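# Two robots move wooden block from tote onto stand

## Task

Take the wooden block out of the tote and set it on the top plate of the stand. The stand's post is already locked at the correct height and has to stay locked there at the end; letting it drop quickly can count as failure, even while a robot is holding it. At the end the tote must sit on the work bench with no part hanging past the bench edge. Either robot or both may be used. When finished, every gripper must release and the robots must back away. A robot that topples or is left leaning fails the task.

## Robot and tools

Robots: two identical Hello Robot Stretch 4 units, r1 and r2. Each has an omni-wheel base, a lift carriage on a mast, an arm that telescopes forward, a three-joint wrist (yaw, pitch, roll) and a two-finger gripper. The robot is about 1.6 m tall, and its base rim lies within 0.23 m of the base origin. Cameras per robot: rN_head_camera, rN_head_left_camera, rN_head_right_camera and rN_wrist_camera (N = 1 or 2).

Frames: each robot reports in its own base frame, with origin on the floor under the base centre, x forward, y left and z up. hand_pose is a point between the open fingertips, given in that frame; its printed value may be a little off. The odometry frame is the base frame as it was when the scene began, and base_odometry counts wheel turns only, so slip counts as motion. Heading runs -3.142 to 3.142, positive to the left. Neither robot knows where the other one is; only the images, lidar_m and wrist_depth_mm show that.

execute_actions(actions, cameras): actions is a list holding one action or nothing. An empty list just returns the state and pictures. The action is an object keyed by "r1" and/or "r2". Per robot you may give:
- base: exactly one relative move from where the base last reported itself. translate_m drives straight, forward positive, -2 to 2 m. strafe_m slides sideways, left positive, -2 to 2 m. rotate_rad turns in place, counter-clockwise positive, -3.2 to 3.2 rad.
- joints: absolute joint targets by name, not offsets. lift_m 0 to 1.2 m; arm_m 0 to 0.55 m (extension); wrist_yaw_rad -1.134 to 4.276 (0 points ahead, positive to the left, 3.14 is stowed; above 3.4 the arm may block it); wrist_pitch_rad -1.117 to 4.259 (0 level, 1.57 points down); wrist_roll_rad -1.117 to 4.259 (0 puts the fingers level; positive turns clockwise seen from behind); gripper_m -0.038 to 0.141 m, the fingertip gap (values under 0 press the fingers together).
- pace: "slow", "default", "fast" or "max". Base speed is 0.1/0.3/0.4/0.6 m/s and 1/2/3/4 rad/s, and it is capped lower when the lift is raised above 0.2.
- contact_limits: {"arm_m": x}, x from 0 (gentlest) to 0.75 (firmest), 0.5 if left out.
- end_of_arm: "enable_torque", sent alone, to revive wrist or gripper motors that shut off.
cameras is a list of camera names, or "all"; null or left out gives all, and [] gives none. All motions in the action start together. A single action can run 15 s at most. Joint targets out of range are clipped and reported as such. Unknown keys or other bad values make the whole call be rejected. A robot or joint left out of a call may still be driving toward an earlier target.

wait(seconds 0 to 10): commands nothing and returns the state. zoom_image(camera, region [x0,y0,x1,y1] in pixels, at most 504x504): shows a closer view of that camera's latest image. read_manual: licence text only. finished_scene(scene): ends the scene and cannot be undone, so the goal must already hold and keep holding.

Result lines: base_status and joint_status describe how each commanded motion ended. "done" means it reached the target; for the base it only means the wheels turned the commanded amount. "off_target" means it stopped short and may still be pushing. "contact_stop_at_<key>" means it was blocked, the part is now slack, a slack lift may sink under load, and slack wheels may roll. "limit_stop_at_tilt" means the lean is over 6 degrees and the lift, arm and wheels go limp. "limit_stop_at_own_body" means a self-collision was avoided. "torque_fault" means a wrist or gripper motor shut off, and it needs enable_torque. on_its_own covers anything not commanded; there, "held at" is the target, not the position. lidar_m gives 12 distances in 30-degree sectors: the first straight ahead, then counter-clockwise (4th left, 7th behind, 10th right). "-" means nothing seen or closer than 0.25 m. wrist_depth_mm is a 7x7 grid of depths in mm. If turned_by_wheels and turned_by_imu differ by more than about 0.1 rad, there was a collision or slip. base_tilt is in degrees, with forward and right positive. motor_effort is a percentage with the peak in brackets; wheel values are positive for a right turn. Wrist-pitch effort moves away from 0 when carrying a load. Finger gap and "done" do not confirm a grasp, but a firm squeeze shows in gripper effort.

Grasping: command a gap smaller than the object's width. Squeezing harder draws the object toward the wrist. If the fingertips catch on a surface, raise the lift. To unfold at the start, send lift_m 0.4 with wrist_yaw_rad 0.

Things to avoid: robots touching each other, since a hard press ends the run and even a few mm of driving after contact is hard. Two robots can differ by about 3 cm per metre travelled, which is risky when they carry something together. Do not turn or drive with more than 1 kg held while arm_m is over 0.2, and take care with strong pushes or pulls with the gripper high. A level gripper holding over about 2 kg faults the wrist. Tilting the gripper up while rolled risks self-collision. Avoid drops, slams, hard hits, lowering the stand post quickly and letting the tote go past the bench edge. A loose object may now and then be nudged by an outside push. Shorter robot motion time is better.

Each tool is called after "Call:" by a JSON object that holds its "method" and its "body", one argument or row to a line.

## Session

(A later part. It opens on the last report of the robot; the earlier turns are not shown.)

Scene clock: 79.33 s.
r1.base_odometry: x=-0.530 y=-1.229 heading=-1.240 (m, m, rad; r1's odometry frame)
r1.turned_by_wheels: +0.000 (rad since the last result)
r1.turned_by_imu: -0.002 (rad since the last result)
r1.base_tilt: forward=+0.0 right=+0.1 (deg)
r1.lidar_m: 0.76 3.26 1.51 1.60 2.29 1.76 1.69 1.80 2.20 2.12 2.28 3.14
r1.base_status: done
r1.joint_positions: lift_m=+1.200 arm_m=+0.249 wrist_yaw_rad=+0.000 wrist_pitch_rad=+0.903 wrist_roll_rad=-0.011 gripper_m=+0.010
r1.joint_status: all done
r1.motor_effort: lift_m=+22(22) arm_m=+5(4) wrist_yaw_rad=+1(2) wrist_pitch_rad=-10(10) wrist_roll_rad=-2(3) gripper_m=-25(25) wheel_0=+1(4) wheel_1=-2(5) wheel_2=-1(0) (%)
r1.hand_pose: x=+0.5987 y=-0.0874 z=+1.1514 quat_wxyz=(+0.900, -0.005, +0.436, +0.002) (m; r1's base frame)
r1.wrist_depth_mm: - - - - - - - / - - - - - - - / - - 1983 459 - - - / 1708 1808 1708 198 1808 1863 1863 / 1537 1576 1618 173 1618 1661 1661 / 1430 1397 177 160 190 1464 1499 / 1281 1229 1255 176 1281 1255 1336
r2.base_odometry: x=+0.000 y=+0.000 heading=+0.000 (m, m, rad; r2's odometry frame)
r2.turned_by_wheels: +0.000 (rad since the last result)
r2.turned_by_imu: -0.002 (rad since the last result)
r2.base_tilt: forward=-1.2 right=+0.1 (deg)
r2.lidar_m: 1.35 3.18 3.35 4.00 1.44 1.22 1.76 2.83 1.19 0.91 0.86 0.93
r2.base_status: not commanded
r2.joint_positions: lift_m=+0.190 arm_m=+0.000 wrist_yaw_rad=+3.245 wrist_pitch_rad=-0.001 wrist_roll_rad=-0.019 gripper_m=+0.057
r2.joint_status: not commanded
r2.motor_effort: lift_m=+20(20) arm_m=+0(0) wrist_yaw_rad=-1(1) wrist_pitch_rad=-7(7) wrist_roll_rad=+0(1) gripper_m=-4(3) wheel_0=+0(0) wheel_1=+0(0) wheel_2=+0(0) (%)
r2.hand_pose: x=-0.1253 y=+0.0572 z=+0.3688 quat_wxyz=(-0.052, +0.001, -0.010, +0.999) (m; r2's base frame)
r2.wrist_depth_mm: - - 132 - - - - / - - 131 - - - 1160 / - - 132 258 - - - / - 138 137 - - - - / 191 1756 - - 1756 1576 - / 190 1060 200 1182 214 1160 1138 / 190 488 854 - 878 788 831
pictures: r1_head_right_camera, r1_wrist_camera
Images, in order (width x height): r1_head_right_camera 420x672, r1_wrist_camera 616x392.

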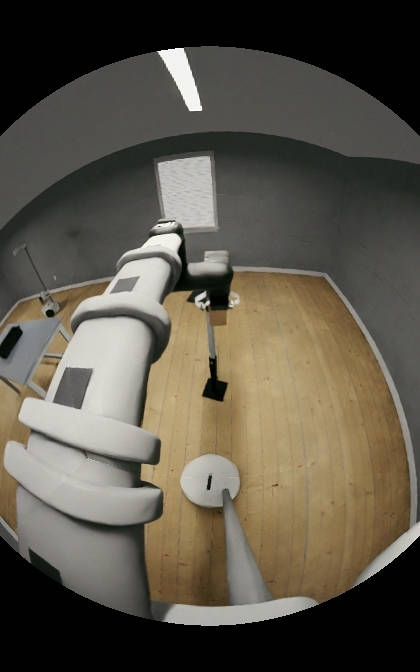

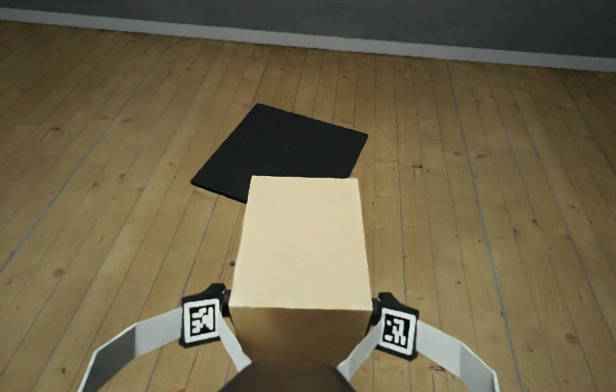

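Call:
{"method": "execute_actions", "body": {
  "actions": [
    {"r1":{"base":{"strafe_m":0.022},"joints":{"arm_m":0.43},"pace":"slow"}}
  ],
  "cameras": []
}}

Call:
{"method": "execute_actions", "body": {
  "actions": [
    {"r1":{"joints":{"lift_m":1.17},"pace":"slow"}}
  ],
  "cameras": ["r1_head_right_camera","r1_wrist_camera"]
}}

Call:
{"method": "zoom_image", "body": {
  "camera": "r1_head_right_camera",
  "region": [160, 230, 280, 350]
}}

Scene clock: 86.50 s.
r1.base_odometry: x=-0.509 y=-1.221 heading=-1.240 (m, m, rad; r1's odometry frame)
r1.turned_by_wheels: +0.000 (rad since the last result)
r1.turned_by_imu: -0.002 (rad since the last result)
r1.base_tilt: forward=+0.0 right=+0.1 (deg)
r1.lidar_m: 0.72 3.26 1.49 1.62 2.29 1.73 1.68 1.81 2.23 2.16 2.31 3.16
r1.base_status: done
r1.joint_positions: lift_m=+1.200 arm_m=+0.429 wrist_yaw_rad=+0.000 wrist_pitch_rad=+0.903 wrist_roll_rad=-0.011 gripper_m=+0.010
r1.joint_status: all done
r1.motor_effort: lift_m=+22(22) arm_m=+4(5) wrist_yaw_rad=+0(0) wrist_pitch_rad=-10(10) wrist_roll_rad=-2(1) gripper_m=-24(23) wheel_0=-2(4) wheel_1=+3(5) wheel_2=+0(1) (%)
r1.hand_pose: x=+0.7787 y=-0.0874 z=+1.1514 quat_wxyz=(+0.900, -0.005, +0.436, +0.002) (m; r1's base frame)
r1.wrist_depth_mm: - - - - - - - / - - - - - - - / - - - - - - - / 1756 1756 1808 198 1863 1808 1863 / 1576 1618 1537 173 1618 1661 1618 / 1430 1397 177 160 190 1537 1464 / 1281 1255 289 176 1281 1281 1308
r2.base_odometry: x=+0.000 y=+0.000 heading=+0.000 (m, m, rad; r2's odometry frame)
r2.turned_by_wheels: +0.000 (rad since the last result)
r2.turned_by_imu: -0.002 (rad since the last result)
r2.base_tilt: forward=-1.2 right=+0.1 (deg)
r2.lidar_m: 1.32 3.19 3.37 3.97 1.40 1.20 1.76 2.82 1.16 0.90 0.87 0.93
r2.base_status: not commanded
r2.joint_positions: lift_m=+0.190 arm_m=+0.000 wrist_yaw_rad=+3.245 wrist_pitch_rad=-0.001 wrist_roll_rad=-0.019 gripper_m=+0.057
r2.joint_status: not commanded
r2.motor_effort: lift_m=+20(20) arm_m=+0(0) wrist_yaw_rad=+0(0) wrist_pitch_rad=-7(7) wrist_roll_rad=+2(1) gripper_m=-4(5) wheel_0=+0(0) wheel_1=+0(0) wheel_2=+0(0) (%)
r2.hand_pose: x=-0.1253 y=+0.0572 z=+0.3688 quat_wxyz=(-0.052, +0.001, -0.010, +0.999) (m; r2's base frame)
r2.wrist_depth_mm: - - 132 - - - - / - - 131 - - - 1138 / - - 133 259 - - - / - 138 136 - - - - / 190 1756 - - 1808 1618 - / 191 1060 200 1182 214 1160 1138 / 190 488 854 - 866 788 831
pictures: none
No camera images: the call's "cameras" was empty. Leave "cameras" out to get every camera's image.

Scene clock: 87.57 s.
r1.base_odometry: x=-0.509 y=-1.221 heading=-1.240 (m, m, rad; r1's odometry frame)
r1.turned_by_wheels: +0.000 (rad since the last result)
r1.turned_by_imu: +0.000 (rad since the last result)
r1.base_tilt: forward=+0.1 right=+0.1 (deg)
r1.lidar_m: 0.71 3.24 1.49 1.60 2.26 1.74 1.70 1.83 2.24 2.17 2.31 3.16
r1.base_status: not commanded
r1.joint_positions: lift_m=+1.170 arm_m=+0.429 wrist_yaw_rad=+0.000 wrist_pitch_rad=+0.903 wrist_roll_rad=-0.011 gripper_m=+0.010
r1.joint_status: all done
r1.motor_effort: lift_m=+15(20) arm_m=+4(5) wrist_yaw_rad=-2(2) wrist_pitch_rad=-10(10) wrist_roll_rad=+0(1) gripper_m=-23(24) wheel_0=-2(2) wheel_1=+3(3) wheel_2=+0(0) (%)
r1.hand_pose: x=+0.7787 y=-0.0874 z=+1.1219 quat_wxyz=(+0.900, -0.005, +0.436, +0.002) (m; r1's base frame)
r1.wrist_depth_mm: - - - - - - - / - - - - - - - / - 1983 1983 - - - - / 1756 1708 1756 199 1863 1863 1808 / 1537 1576 319 173 334 1661 1661 / 1397 1366 177 160 190 1430 1430 / 1229 1229 262 176 1205 1255 1281
r2.base_odometry: x=+0.000 y=+0.000 heading=+0.000 (m, m, rad; r2's odometry frame)
r2.turned_by_wheels: +0.000 (rad since the last result)
r2.turned_by_imu: +0.000 (rad since the last result)
r2.base_tilt: forward=-1.1 right=+0.2 (deg)
r2.lidar_m: 1.34 3.18 3.38 3.99 1.41 1.21 1.76 2.82 1.18 0.91 0.86 0.94
r2.base_status: not commanded
r2.joint_positions: lift_m=+0.190 arm_m=+0.000 wrist_yaw_rad=+3.245 wrist_pitch_rad=-0.001 wrist_roll_rad=-0.019 gripper_m=+0.057
r2.joint_status: not commanded
r2.motor_effort: lift_m=+20(20) arm_m=+0(0) wrist_yaw_rad=-1(1) wrist_pitch_rad=-7(7) wrist_roll_rad=+2(0) gripper_m=-2(3) wheel_0=+0(0) wheel_1=+0(0) wheel_2=+0(1) (%)
r2.hand_pose: x=-0.1253 y=+0.0572 z=+0.3688 quat_wxyz=(-0.052, +0.001, -0.010, +0.999) (m; r2's base frame)
r2.wrist_depth_mm: - - 132 - - - - / - - 131 - - - 1182 / - - 133 259 - - - / - 138 137 - - - - / 191 1756 - - 1756 1576 - / 191 1042 200 1182 215 1160 1118 / 190 488 842 - 878 788 820
pictures: r1_head_right_camera, r1_wrist_camera
Images, in order (width x height): r1_head_right_camera 420x672, r1_wrist_camera 616x392.

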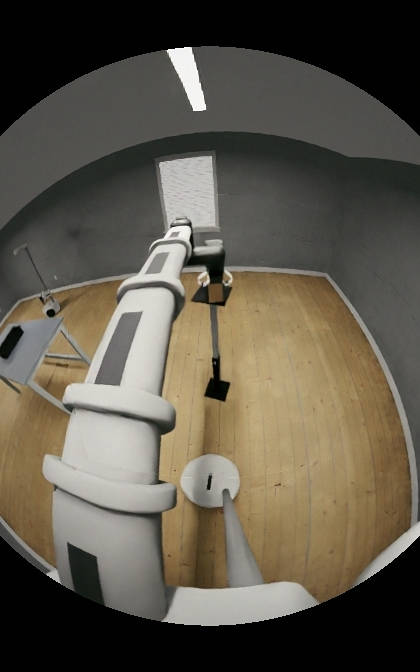

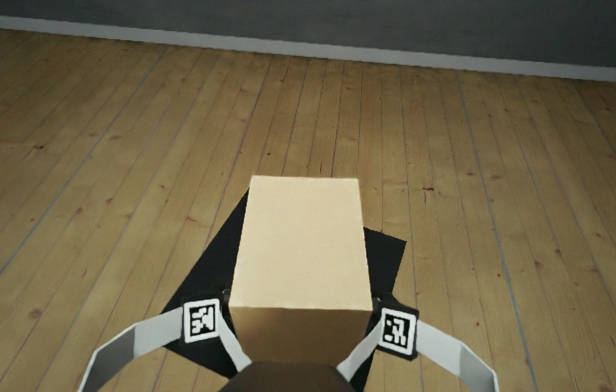

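Region (160, 230, 280, 350) of r1_head_right_camera's 420x672 image, scaled by 4.200, with more detail than that image has.

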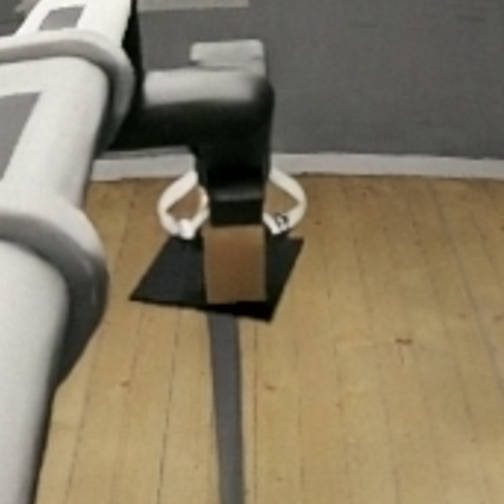

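Call:
{"method": "execute_actions", "body": {
  "actions": [
    {"r1":{"joints":{"lift_m":1.157,"arm_m":0.436},"pace":"slow"}}
  ],
  "cameras": ["r1_head_right_camera","r1_wrist_camera"]
}}

Call:
{"method": "zoom_image", "body": {
  "camera": "r1_head_right_camera",
  "region": [160, 230, 280, 350]
}}

Scene clock: 93.80 s.
r1.base_odometry: x=-0.509 y=-1.221 heading=-1.240 (m, m, rad; r1's odometry frame)
r1.turned_by_wheels: +0.000 (rad since the last result)
r1.turned_by_imu: -0.001 (rad since the last result)
r1.base_tilt: forward=+0.0 right=+0.1 (deg)
r1.lidar_m: 0.73 3.25 1.50 1.60 2.27 1.75 1.69 1.79 2.22 2.16 2.32 3.16
r1.base_status: not commanded
r1.joint_positions: lift_m=+1.158 arm_m=+0.435 wrist_yaw_rad=-0.001 wrist_pitch_rad=+0.898 wrist_roll_rad=-0.011 gripper_m=+0.010
r1.joint_status: all done
r1.motor_effort: lift_m=+10(14) arm_m=+6(6) wrist_yaw_rad=+5(5) wrist_pitch_rad=+5(10) wrist_roll_rad=-1(1) gripper_m=-19(25) wheel_0=-2(2) wheel_1=+3(3) wheel_2=+0(0) (%)
r1.hand_pose: x=+0.7856 y=-0.0876 z=+1.1103 quat_wxyz=(+0.901, -0.005, +0.434, +0.002) (m; r1's base frame)
r1.wrist_depth_mm: - - - - - - - / - - - - - - - / - - 1983 - - - - / 1708 1708 1708 195 1808 1808 1808 / 1537 1576 304 172 1499 1576 1618 / 1366 1430 176 158 190 1464 1464 / 1255 262 249 172 1229 1229 1308
r2.base_odometry: x=+0.000 y=+0.000 heading=+0.000 (m, m, rad; r2's odometry frame)
r2.turned_by_wheels: +0.000 (rad since the last result)
r2.turned_by_imu: -0.001 (rad since the last result)
r2.base_tilt: forward=-1.1 right=+0.2 (deg)
r2.lidar_m: 1.32 3.19 3.36 4.00 1.45 1.21 1.75 2.80 1.21 0.89 0.85 0.91
r2.base_status: not commanded
r2.joint_positions: lift_m=+0.190 arm_m=+0.000 wrist_yaw_rad=+3.245 wrist_pitch_rad=-0.001 wrist_roll_rad=-0.019 gripper_m=+0.057
r2.joint_status: not commanded
r2.motor_effort: lift_m=+20(20) arm_m=+0(0) wrist_yaw_rad=+1(0) wrist_pitch_rad=-7(7) wrist_roll_rad=+0(0) gripper_m=-4(3) wheel_0=+0(0) wheel_1=+0(0) wheel_2=+0(1) (%)
r2.hand_pose: x=-0.1253 y=+0.0572 z=+0.3688 quat_wxyz=(-0.052, +0.001, -0.010, +0.999) (m; r2's base frame)
r2.wrist_depth_mm: - - 132 - - - - / - - 131 - - - 1138 / - - 133 259 - - - / - 138 137 - - - - / 191 1708 - - 1808 1661 - / 190 1042 200 1160 215 1182 1138 / 190 488 866 - 866 798 831
pictures: r1_head_right_camera, r1_wrist_camera
Images, in order (width x height): r1_head_right_camera 420x672, r1_wrist_camera 616x392.

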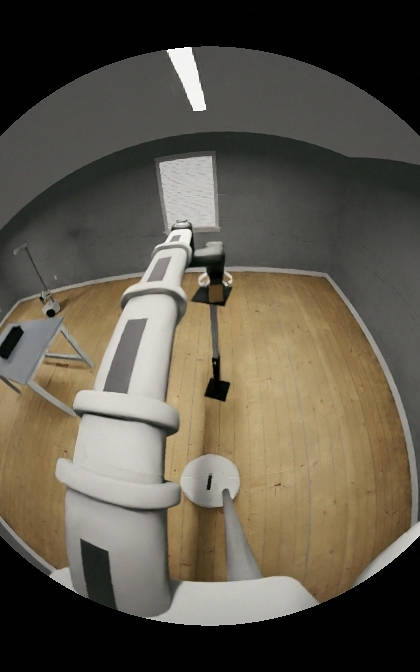

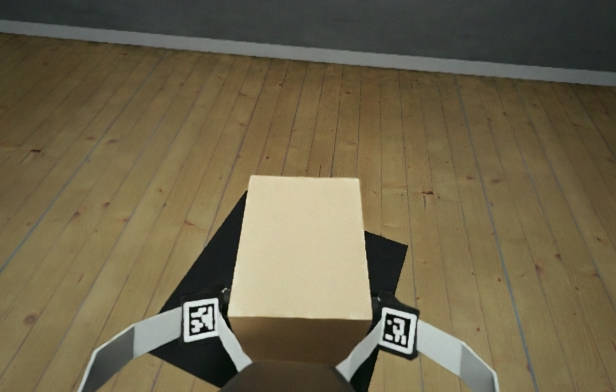

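Region (160, 230, 280, 350) of r1_head_right_camera's 420x672 image, scaled by 4.200, with more detail than that image has.

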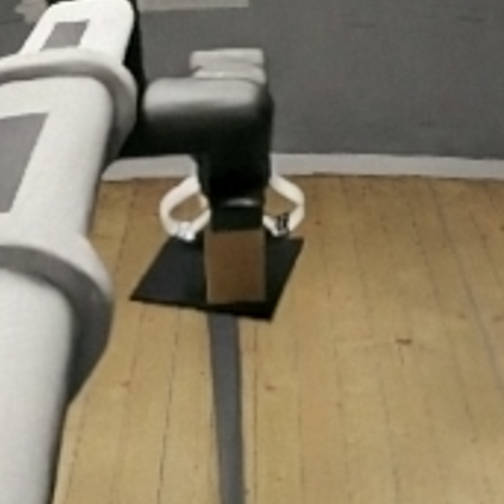

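Seated on the plate. Release.

Call:
{"method": "execute_actions", "body": {
  "actions": [
    {"r1":{"joints":{"gripper_m":0.11,"lift_m":1.162},"pace":"slow"}}
  ],
  "cameras": ["r1_wrist_camera"]
}}

Call:
{"method": "execute_actions", "body": {
  "actions": [
    {"r1":{"joints":{"lift_m":1.2,"arm_m":0.3},"base":{"translate_m":-0.05},"pace":"slow"}}
  ],
  "cameras": ["r1_wrist_camera"]
}}

Call:
{"method": "execute_actions", "body": {
  "actions": [
    {"r1":{"base":{"translate_m":-0.4},"joints":{"arm_m":0.02}}}
  ],
  "cameras": ["r1_wrist_camera","r1_head_right_camera"]
}}

Scene clock: 102.70 s.
r1.base_odometry: x=-0.509 y=-1.221 heading=-1.240 (m, m, rad; r1's odometry frame)
r1.turned_by_wheels: +0.000 (rad since the last result)
r1.turned_by_imu: -0.002 (rad since the last result)
r1.base_tilt: forward=+0.1 right=+0.1 (deg)
r1.lidar_m: 0.73 3.24 1.50 1.64 2.31 1.73 1.69 1.79 2.22 2.19 2.33 3.15
r1.base_status: not commanded
r1.joint_positions: lift_m=+1.162 arm_m=+0.435 wrist_yaw_rad=+0.000 wrist_pitch_rad=+0.901 wrist_roll_rad=-0.011 gripper_m=+0.110
r1.joint_status: all done
r1.motor_effort: lift_m=+19(20) arm_m=+4(6) wrist_yaw_rad=+2(6) wrist_pitch_rad=-5(5) wrist_roll_rad=-1(1) gripper_m=-2(22) wheel_0=-2(2) wheel_1=+3(3) wheel_2=-1(1) (%)
r1.hand_pose: x=+0.7851 y=-0.0875 z=+1.1139 quat_wxyz=(+0.900, -0.005, +0.436, +0.002) (m; r1's base frame)
r1.wrist_depth_mm: - - - - - - - / - - - - - - - / 1983 1983 1983 - - - - / 1808 1756 1756 195 1808 1808 1863 / 1537 1537 303 172 1537 1576 1576 / 1397 1366 194 169 208 1430 1430 / 1229 1255 257 152 1205 1281 1308
r2.base_odometry: x=+0.000 y=+0.000 heading=+0.000 (m, m, rad; r2's odometry frame)
r2.turned_by_wheels: +0.000 (rad since the last result)
r2.turned_by_imu: -0.002 (rad since the last result)
r2.base_tilt: forward=-1.1 right=+0.1 (deg)
r2.lidar_m: 1.35 3.20 3.39 4.00 1.41 1.19 1.76 2.83 1.19 0.91 0.86 0.93
r2.base_status: not commanded
r2.joint_positions: lift_m=+0.190 arm_m=+0.000 wrist_yaw_rad=+3.245 wrist_pitch_rad=-0.001 wrist_roll_rad=-0.019 gripper_m=+0.057
r2.joint_status: not commanded
r2.motor_effort: lift_m=+20(20) arm_m=+0(0) wrist_yaw_rad=+0(1) wrist_pitch_rad=-7(6) wrist_roll_rad=+1(1) gripper_m=-4(5) wheel_0=+0(0) wheel_1=+0(0) wheel_2=+0(0) (%)
r2.hand_pose: x=-0.1253 y=+0.0572 z=+0.3688 quat_wxyz=(-0.052, +0.001, -0.010, +0.999) (m; r2's base frame)
r2.wrist_depth_mm: - - 132 - - - - / - - 131 - - - 1182 / - - 133 259 - - - / - 138 137 - - - - / 191 1756 - - 1808 1576 - / 190 1060 200 1182 214 1160 1138 / 190 484 866 - 866 788 831
pictures: r1_wrist_camera
Images, in order (width x height): r1_wrist_camera 616x392.

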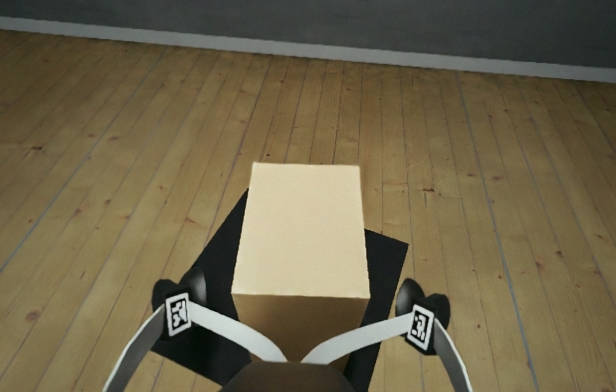

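Scene clock: 105.33 s.
r1.base_odometry: x=-0.526 y=-1.174 heading=-1.240 (m, m, rad; r1's odometry frame)
r1.turned_by_wheels: +0.000 (rad since the last result)
r1.turned_by_imu: -0.001 (rad since the last result)
r1.base_tilt: forward=+0.1 right=+0.1 (deg)
r1.lidar_m: 0.78 3.30 1.50 1.90 2.23 1.68 1.63 1.75 2.22 2.16 2.31 3.20
r1.base_status: done
r1.joint_positions: lift_m=+1.200 arm_m=+0.301 wrist_yaw_rad=+0.000 wrist_pitch_rad=+0.901 wrist_roll_rad=-0.011 gripper_m=+0.110
r1.joint_status: all done
r1.motor_effort: lift_m=+22(23) arm_m=-5(4) wrist_yaw_rad=+1(1) wrist_pitch_rad=-5(5) wrist_roll_rad=-1(1) gripper_m=-1(1) wheel_0=-2(4) wheel_1=+0(3) wheel_2=+0(2) (%)
r1.hand_pose: x=+0.6507 y=-0.0874 z=+1.1516 quat_wxyz=(+0.900, -0.005, +0.436, +0.002) (m; r1's base frame)
r1.wrist_depth_mm: - - - - - - - / - - - 340 - - - / - - - 336 - - - / 1808 1756 1708 394 1808 1863 1921 / 1576 1618 1618 1576 1576 1576 1618 / 1430 1397 1366 1397 220 1464 1499 / 1308 1281 1255 152 1308 1308 1336
r2.base_odometry: x=+0.000 y=+0.000 heading=+0.000 (m, m, rad; r2's odometry frame)
r2.turned_by_wheels: +0.000 (rad since the last result)
r2.turned_by_imu: -0.001 (rad since the last result)
r2.base_tilt: forward=-1.1 right=+0.1 (deg)
r2.lidar_m: 1.33 3.19 3.37 3.96 1.44 1.21 1.75 2.80 1.19 0.89 0.86 0.91
r2.base_status: not commanded
r2.joint_positions: lift_m=+0.190 arm_m=+0.000 wrist_yaw_rad=+3.245 wrist_pitch_rad=-0.001 wrist_roll_rad=-0.019 gripper_m=+0.057
r2.joint_status: not commanded
r2.motor_effort: lift_m=+20(20) arm_m=+0(0) wrist_yaw_rad=+1(2) wrist_pitch_rad=-7(7) wrist_roll_rad=+0(1) gripper_m=-3(3) wheel_0=+0(0) wheel_1=+0(0) wheel_2=+0(0) (%)
r2.hand_pose: x=-0.1253 y=+0.0572 z=+0.3688 quat_wxyz=(-0.052, +0.001, -0.010, +0.999) (m; r2's base frame)
r2.wrist_depth_mm: - - 132 - - - - / - - 131 - - - 1138 / - - 133 259 - - - / - 138 137 - - - - / 191 1708 - - 1863 1618 - / 191 1060 200 1138 214 1182 1138 / 189 488 854 - 866 788 831
pictures: r1_wrist_camera
Images, in order (width x height): r1_wrist_camera 616x392.

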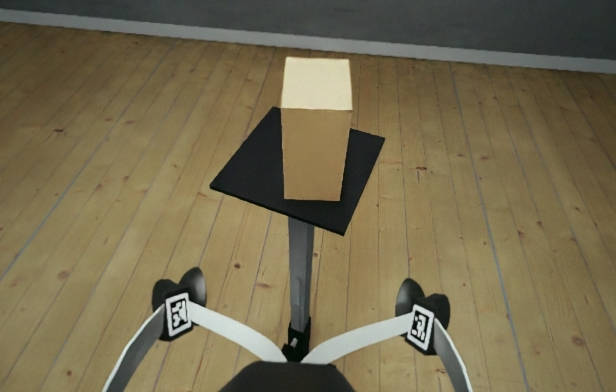

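Scene clock: 108.13 s.
r1.base_odometry: x=-0.655 y=-0.796 heading=-1.240 (m, m, rad; r1's odometry frame)
r1.turned_by_wheels: +0.000 (rad since the last result)
r1.turned_by_imu: +0.000 (rad since the last result)
r1.base_tilt: forward=+0.1 right=+0.1 (deg)
r1.lidar_m: 1.16 2.00 1.64 3.91 1.67 1.29 1.25 1.33 1.91 2.14 2.29 3.26
r1.base_status: done
r1.joint_positions: lift_m=+1.200 arm_m=+0.021 wrist_yaw_rad=+0.000 wrist_pitch_rad=+0.902 wrist_roll_rad=-0.011 gripper_m=+0.110
r1.joint_status: all done
r1.motor_effort: lift_m=+21(22) arm_m=-4(5) wrist_yaw_rad=+0(0) wrist_pitch_rad=-5(5) wrist_roll_rad=-1(1) gripper_m=+0(0) wheel_0=+1(2) wheel_1=+0(5) wheel_2=+0(6) (%)
r1.hand_pose: x=+0.3706 y=-0.0874 z=+1.1517 quat_wxyz=(+0.900, -0.005, +0.436, +0.002) (m; r1's base frame)
r1.wrist_depth_mm: - - - - - - - / - - - - - - - / - - - - - - - / 1863 1808 1863 1808 1808 1863 1863 / 1537 1576 1661 1576 1618 1576 1661 / 1430 1366 1397 1499 220 1499 1464 / 1308 1308 1308 152 1281 1281 1366
r2.base_odometry: x=+0.000 y=+0.000 heading=+0.000 (m, m, rad; r2's odometry frame)
r2.turned_by_wheels: +0.000 (rad since the last result)
r2.turned_by_imu: -0.001 (rad since the last result)
r2.base_tilt: forward=-1.2 right=+0.2 (deg)
r2.lidar_m: 1.35 3.19 3.37 3.99 1.40 1.21 1.75 2.81 1.20 0.87 0.85 0.92
r2.base_status: not commanded
r2.joint_positions: lift_m=+0.190 arm_m=+0.000 wrist_yaw_rad=+3.245 wrist_pitch_rad=-0.001 wrist_roll_rad=-0.019 gripper_m=+0.057
r2.joint_status: not commanded
r2.motor_effort: lift_m=+20(20) arm_m=+0(0) wrist_yaw_rad=+1(1) wrist_pitch_rad=-6(7) wrist_roll_rad=+0(1) gripper_m=-4(3) wheel_0=+0(0) wheel_1=+0(0) wheel_2=+0(0) (%)
r2.hand_pose: x=-0.1253 y=+0.0572 z=+0.3688 quat_wxyz=(-0.052, +0.001, -0.010, +0.999) (m; r2's base frame)
r2.wrist_depth_mm: - - 131 - - - - / - - 131 - - - 1160 / - - 132 259 - - - / - 138 137 - - - - / 191 1708 - - 1808 1576 - / 190 1060 200 1182 215 1182 1138 / 190 496 842 - 866 788 842
pictures: r1_head_right_camera, r1_wrist_camera
Images, in order (width x height): r1_head_right_camera 420x672, r1_wrist_camera 616x392.

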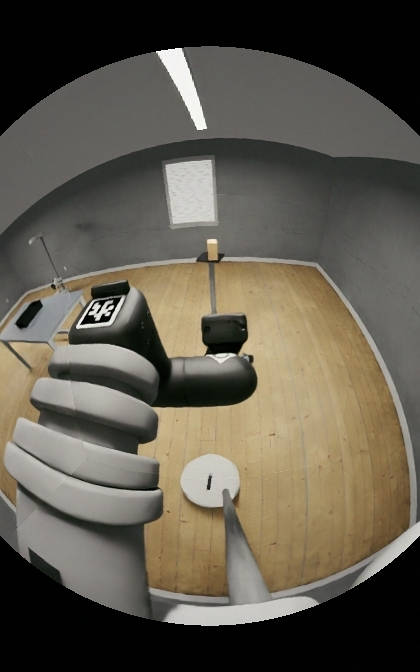

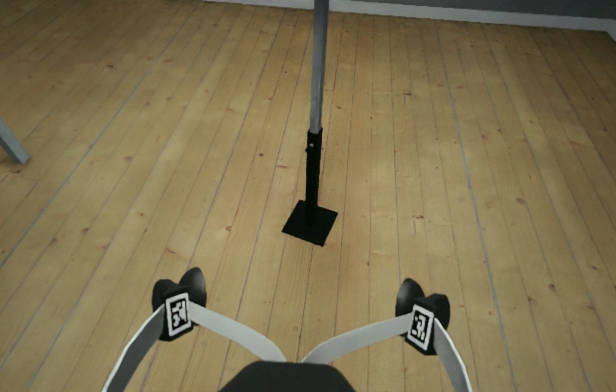

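Call:
{"method": "finished_scene", "body": {
  "scene": 2
}}

The scene is finished: the task was done.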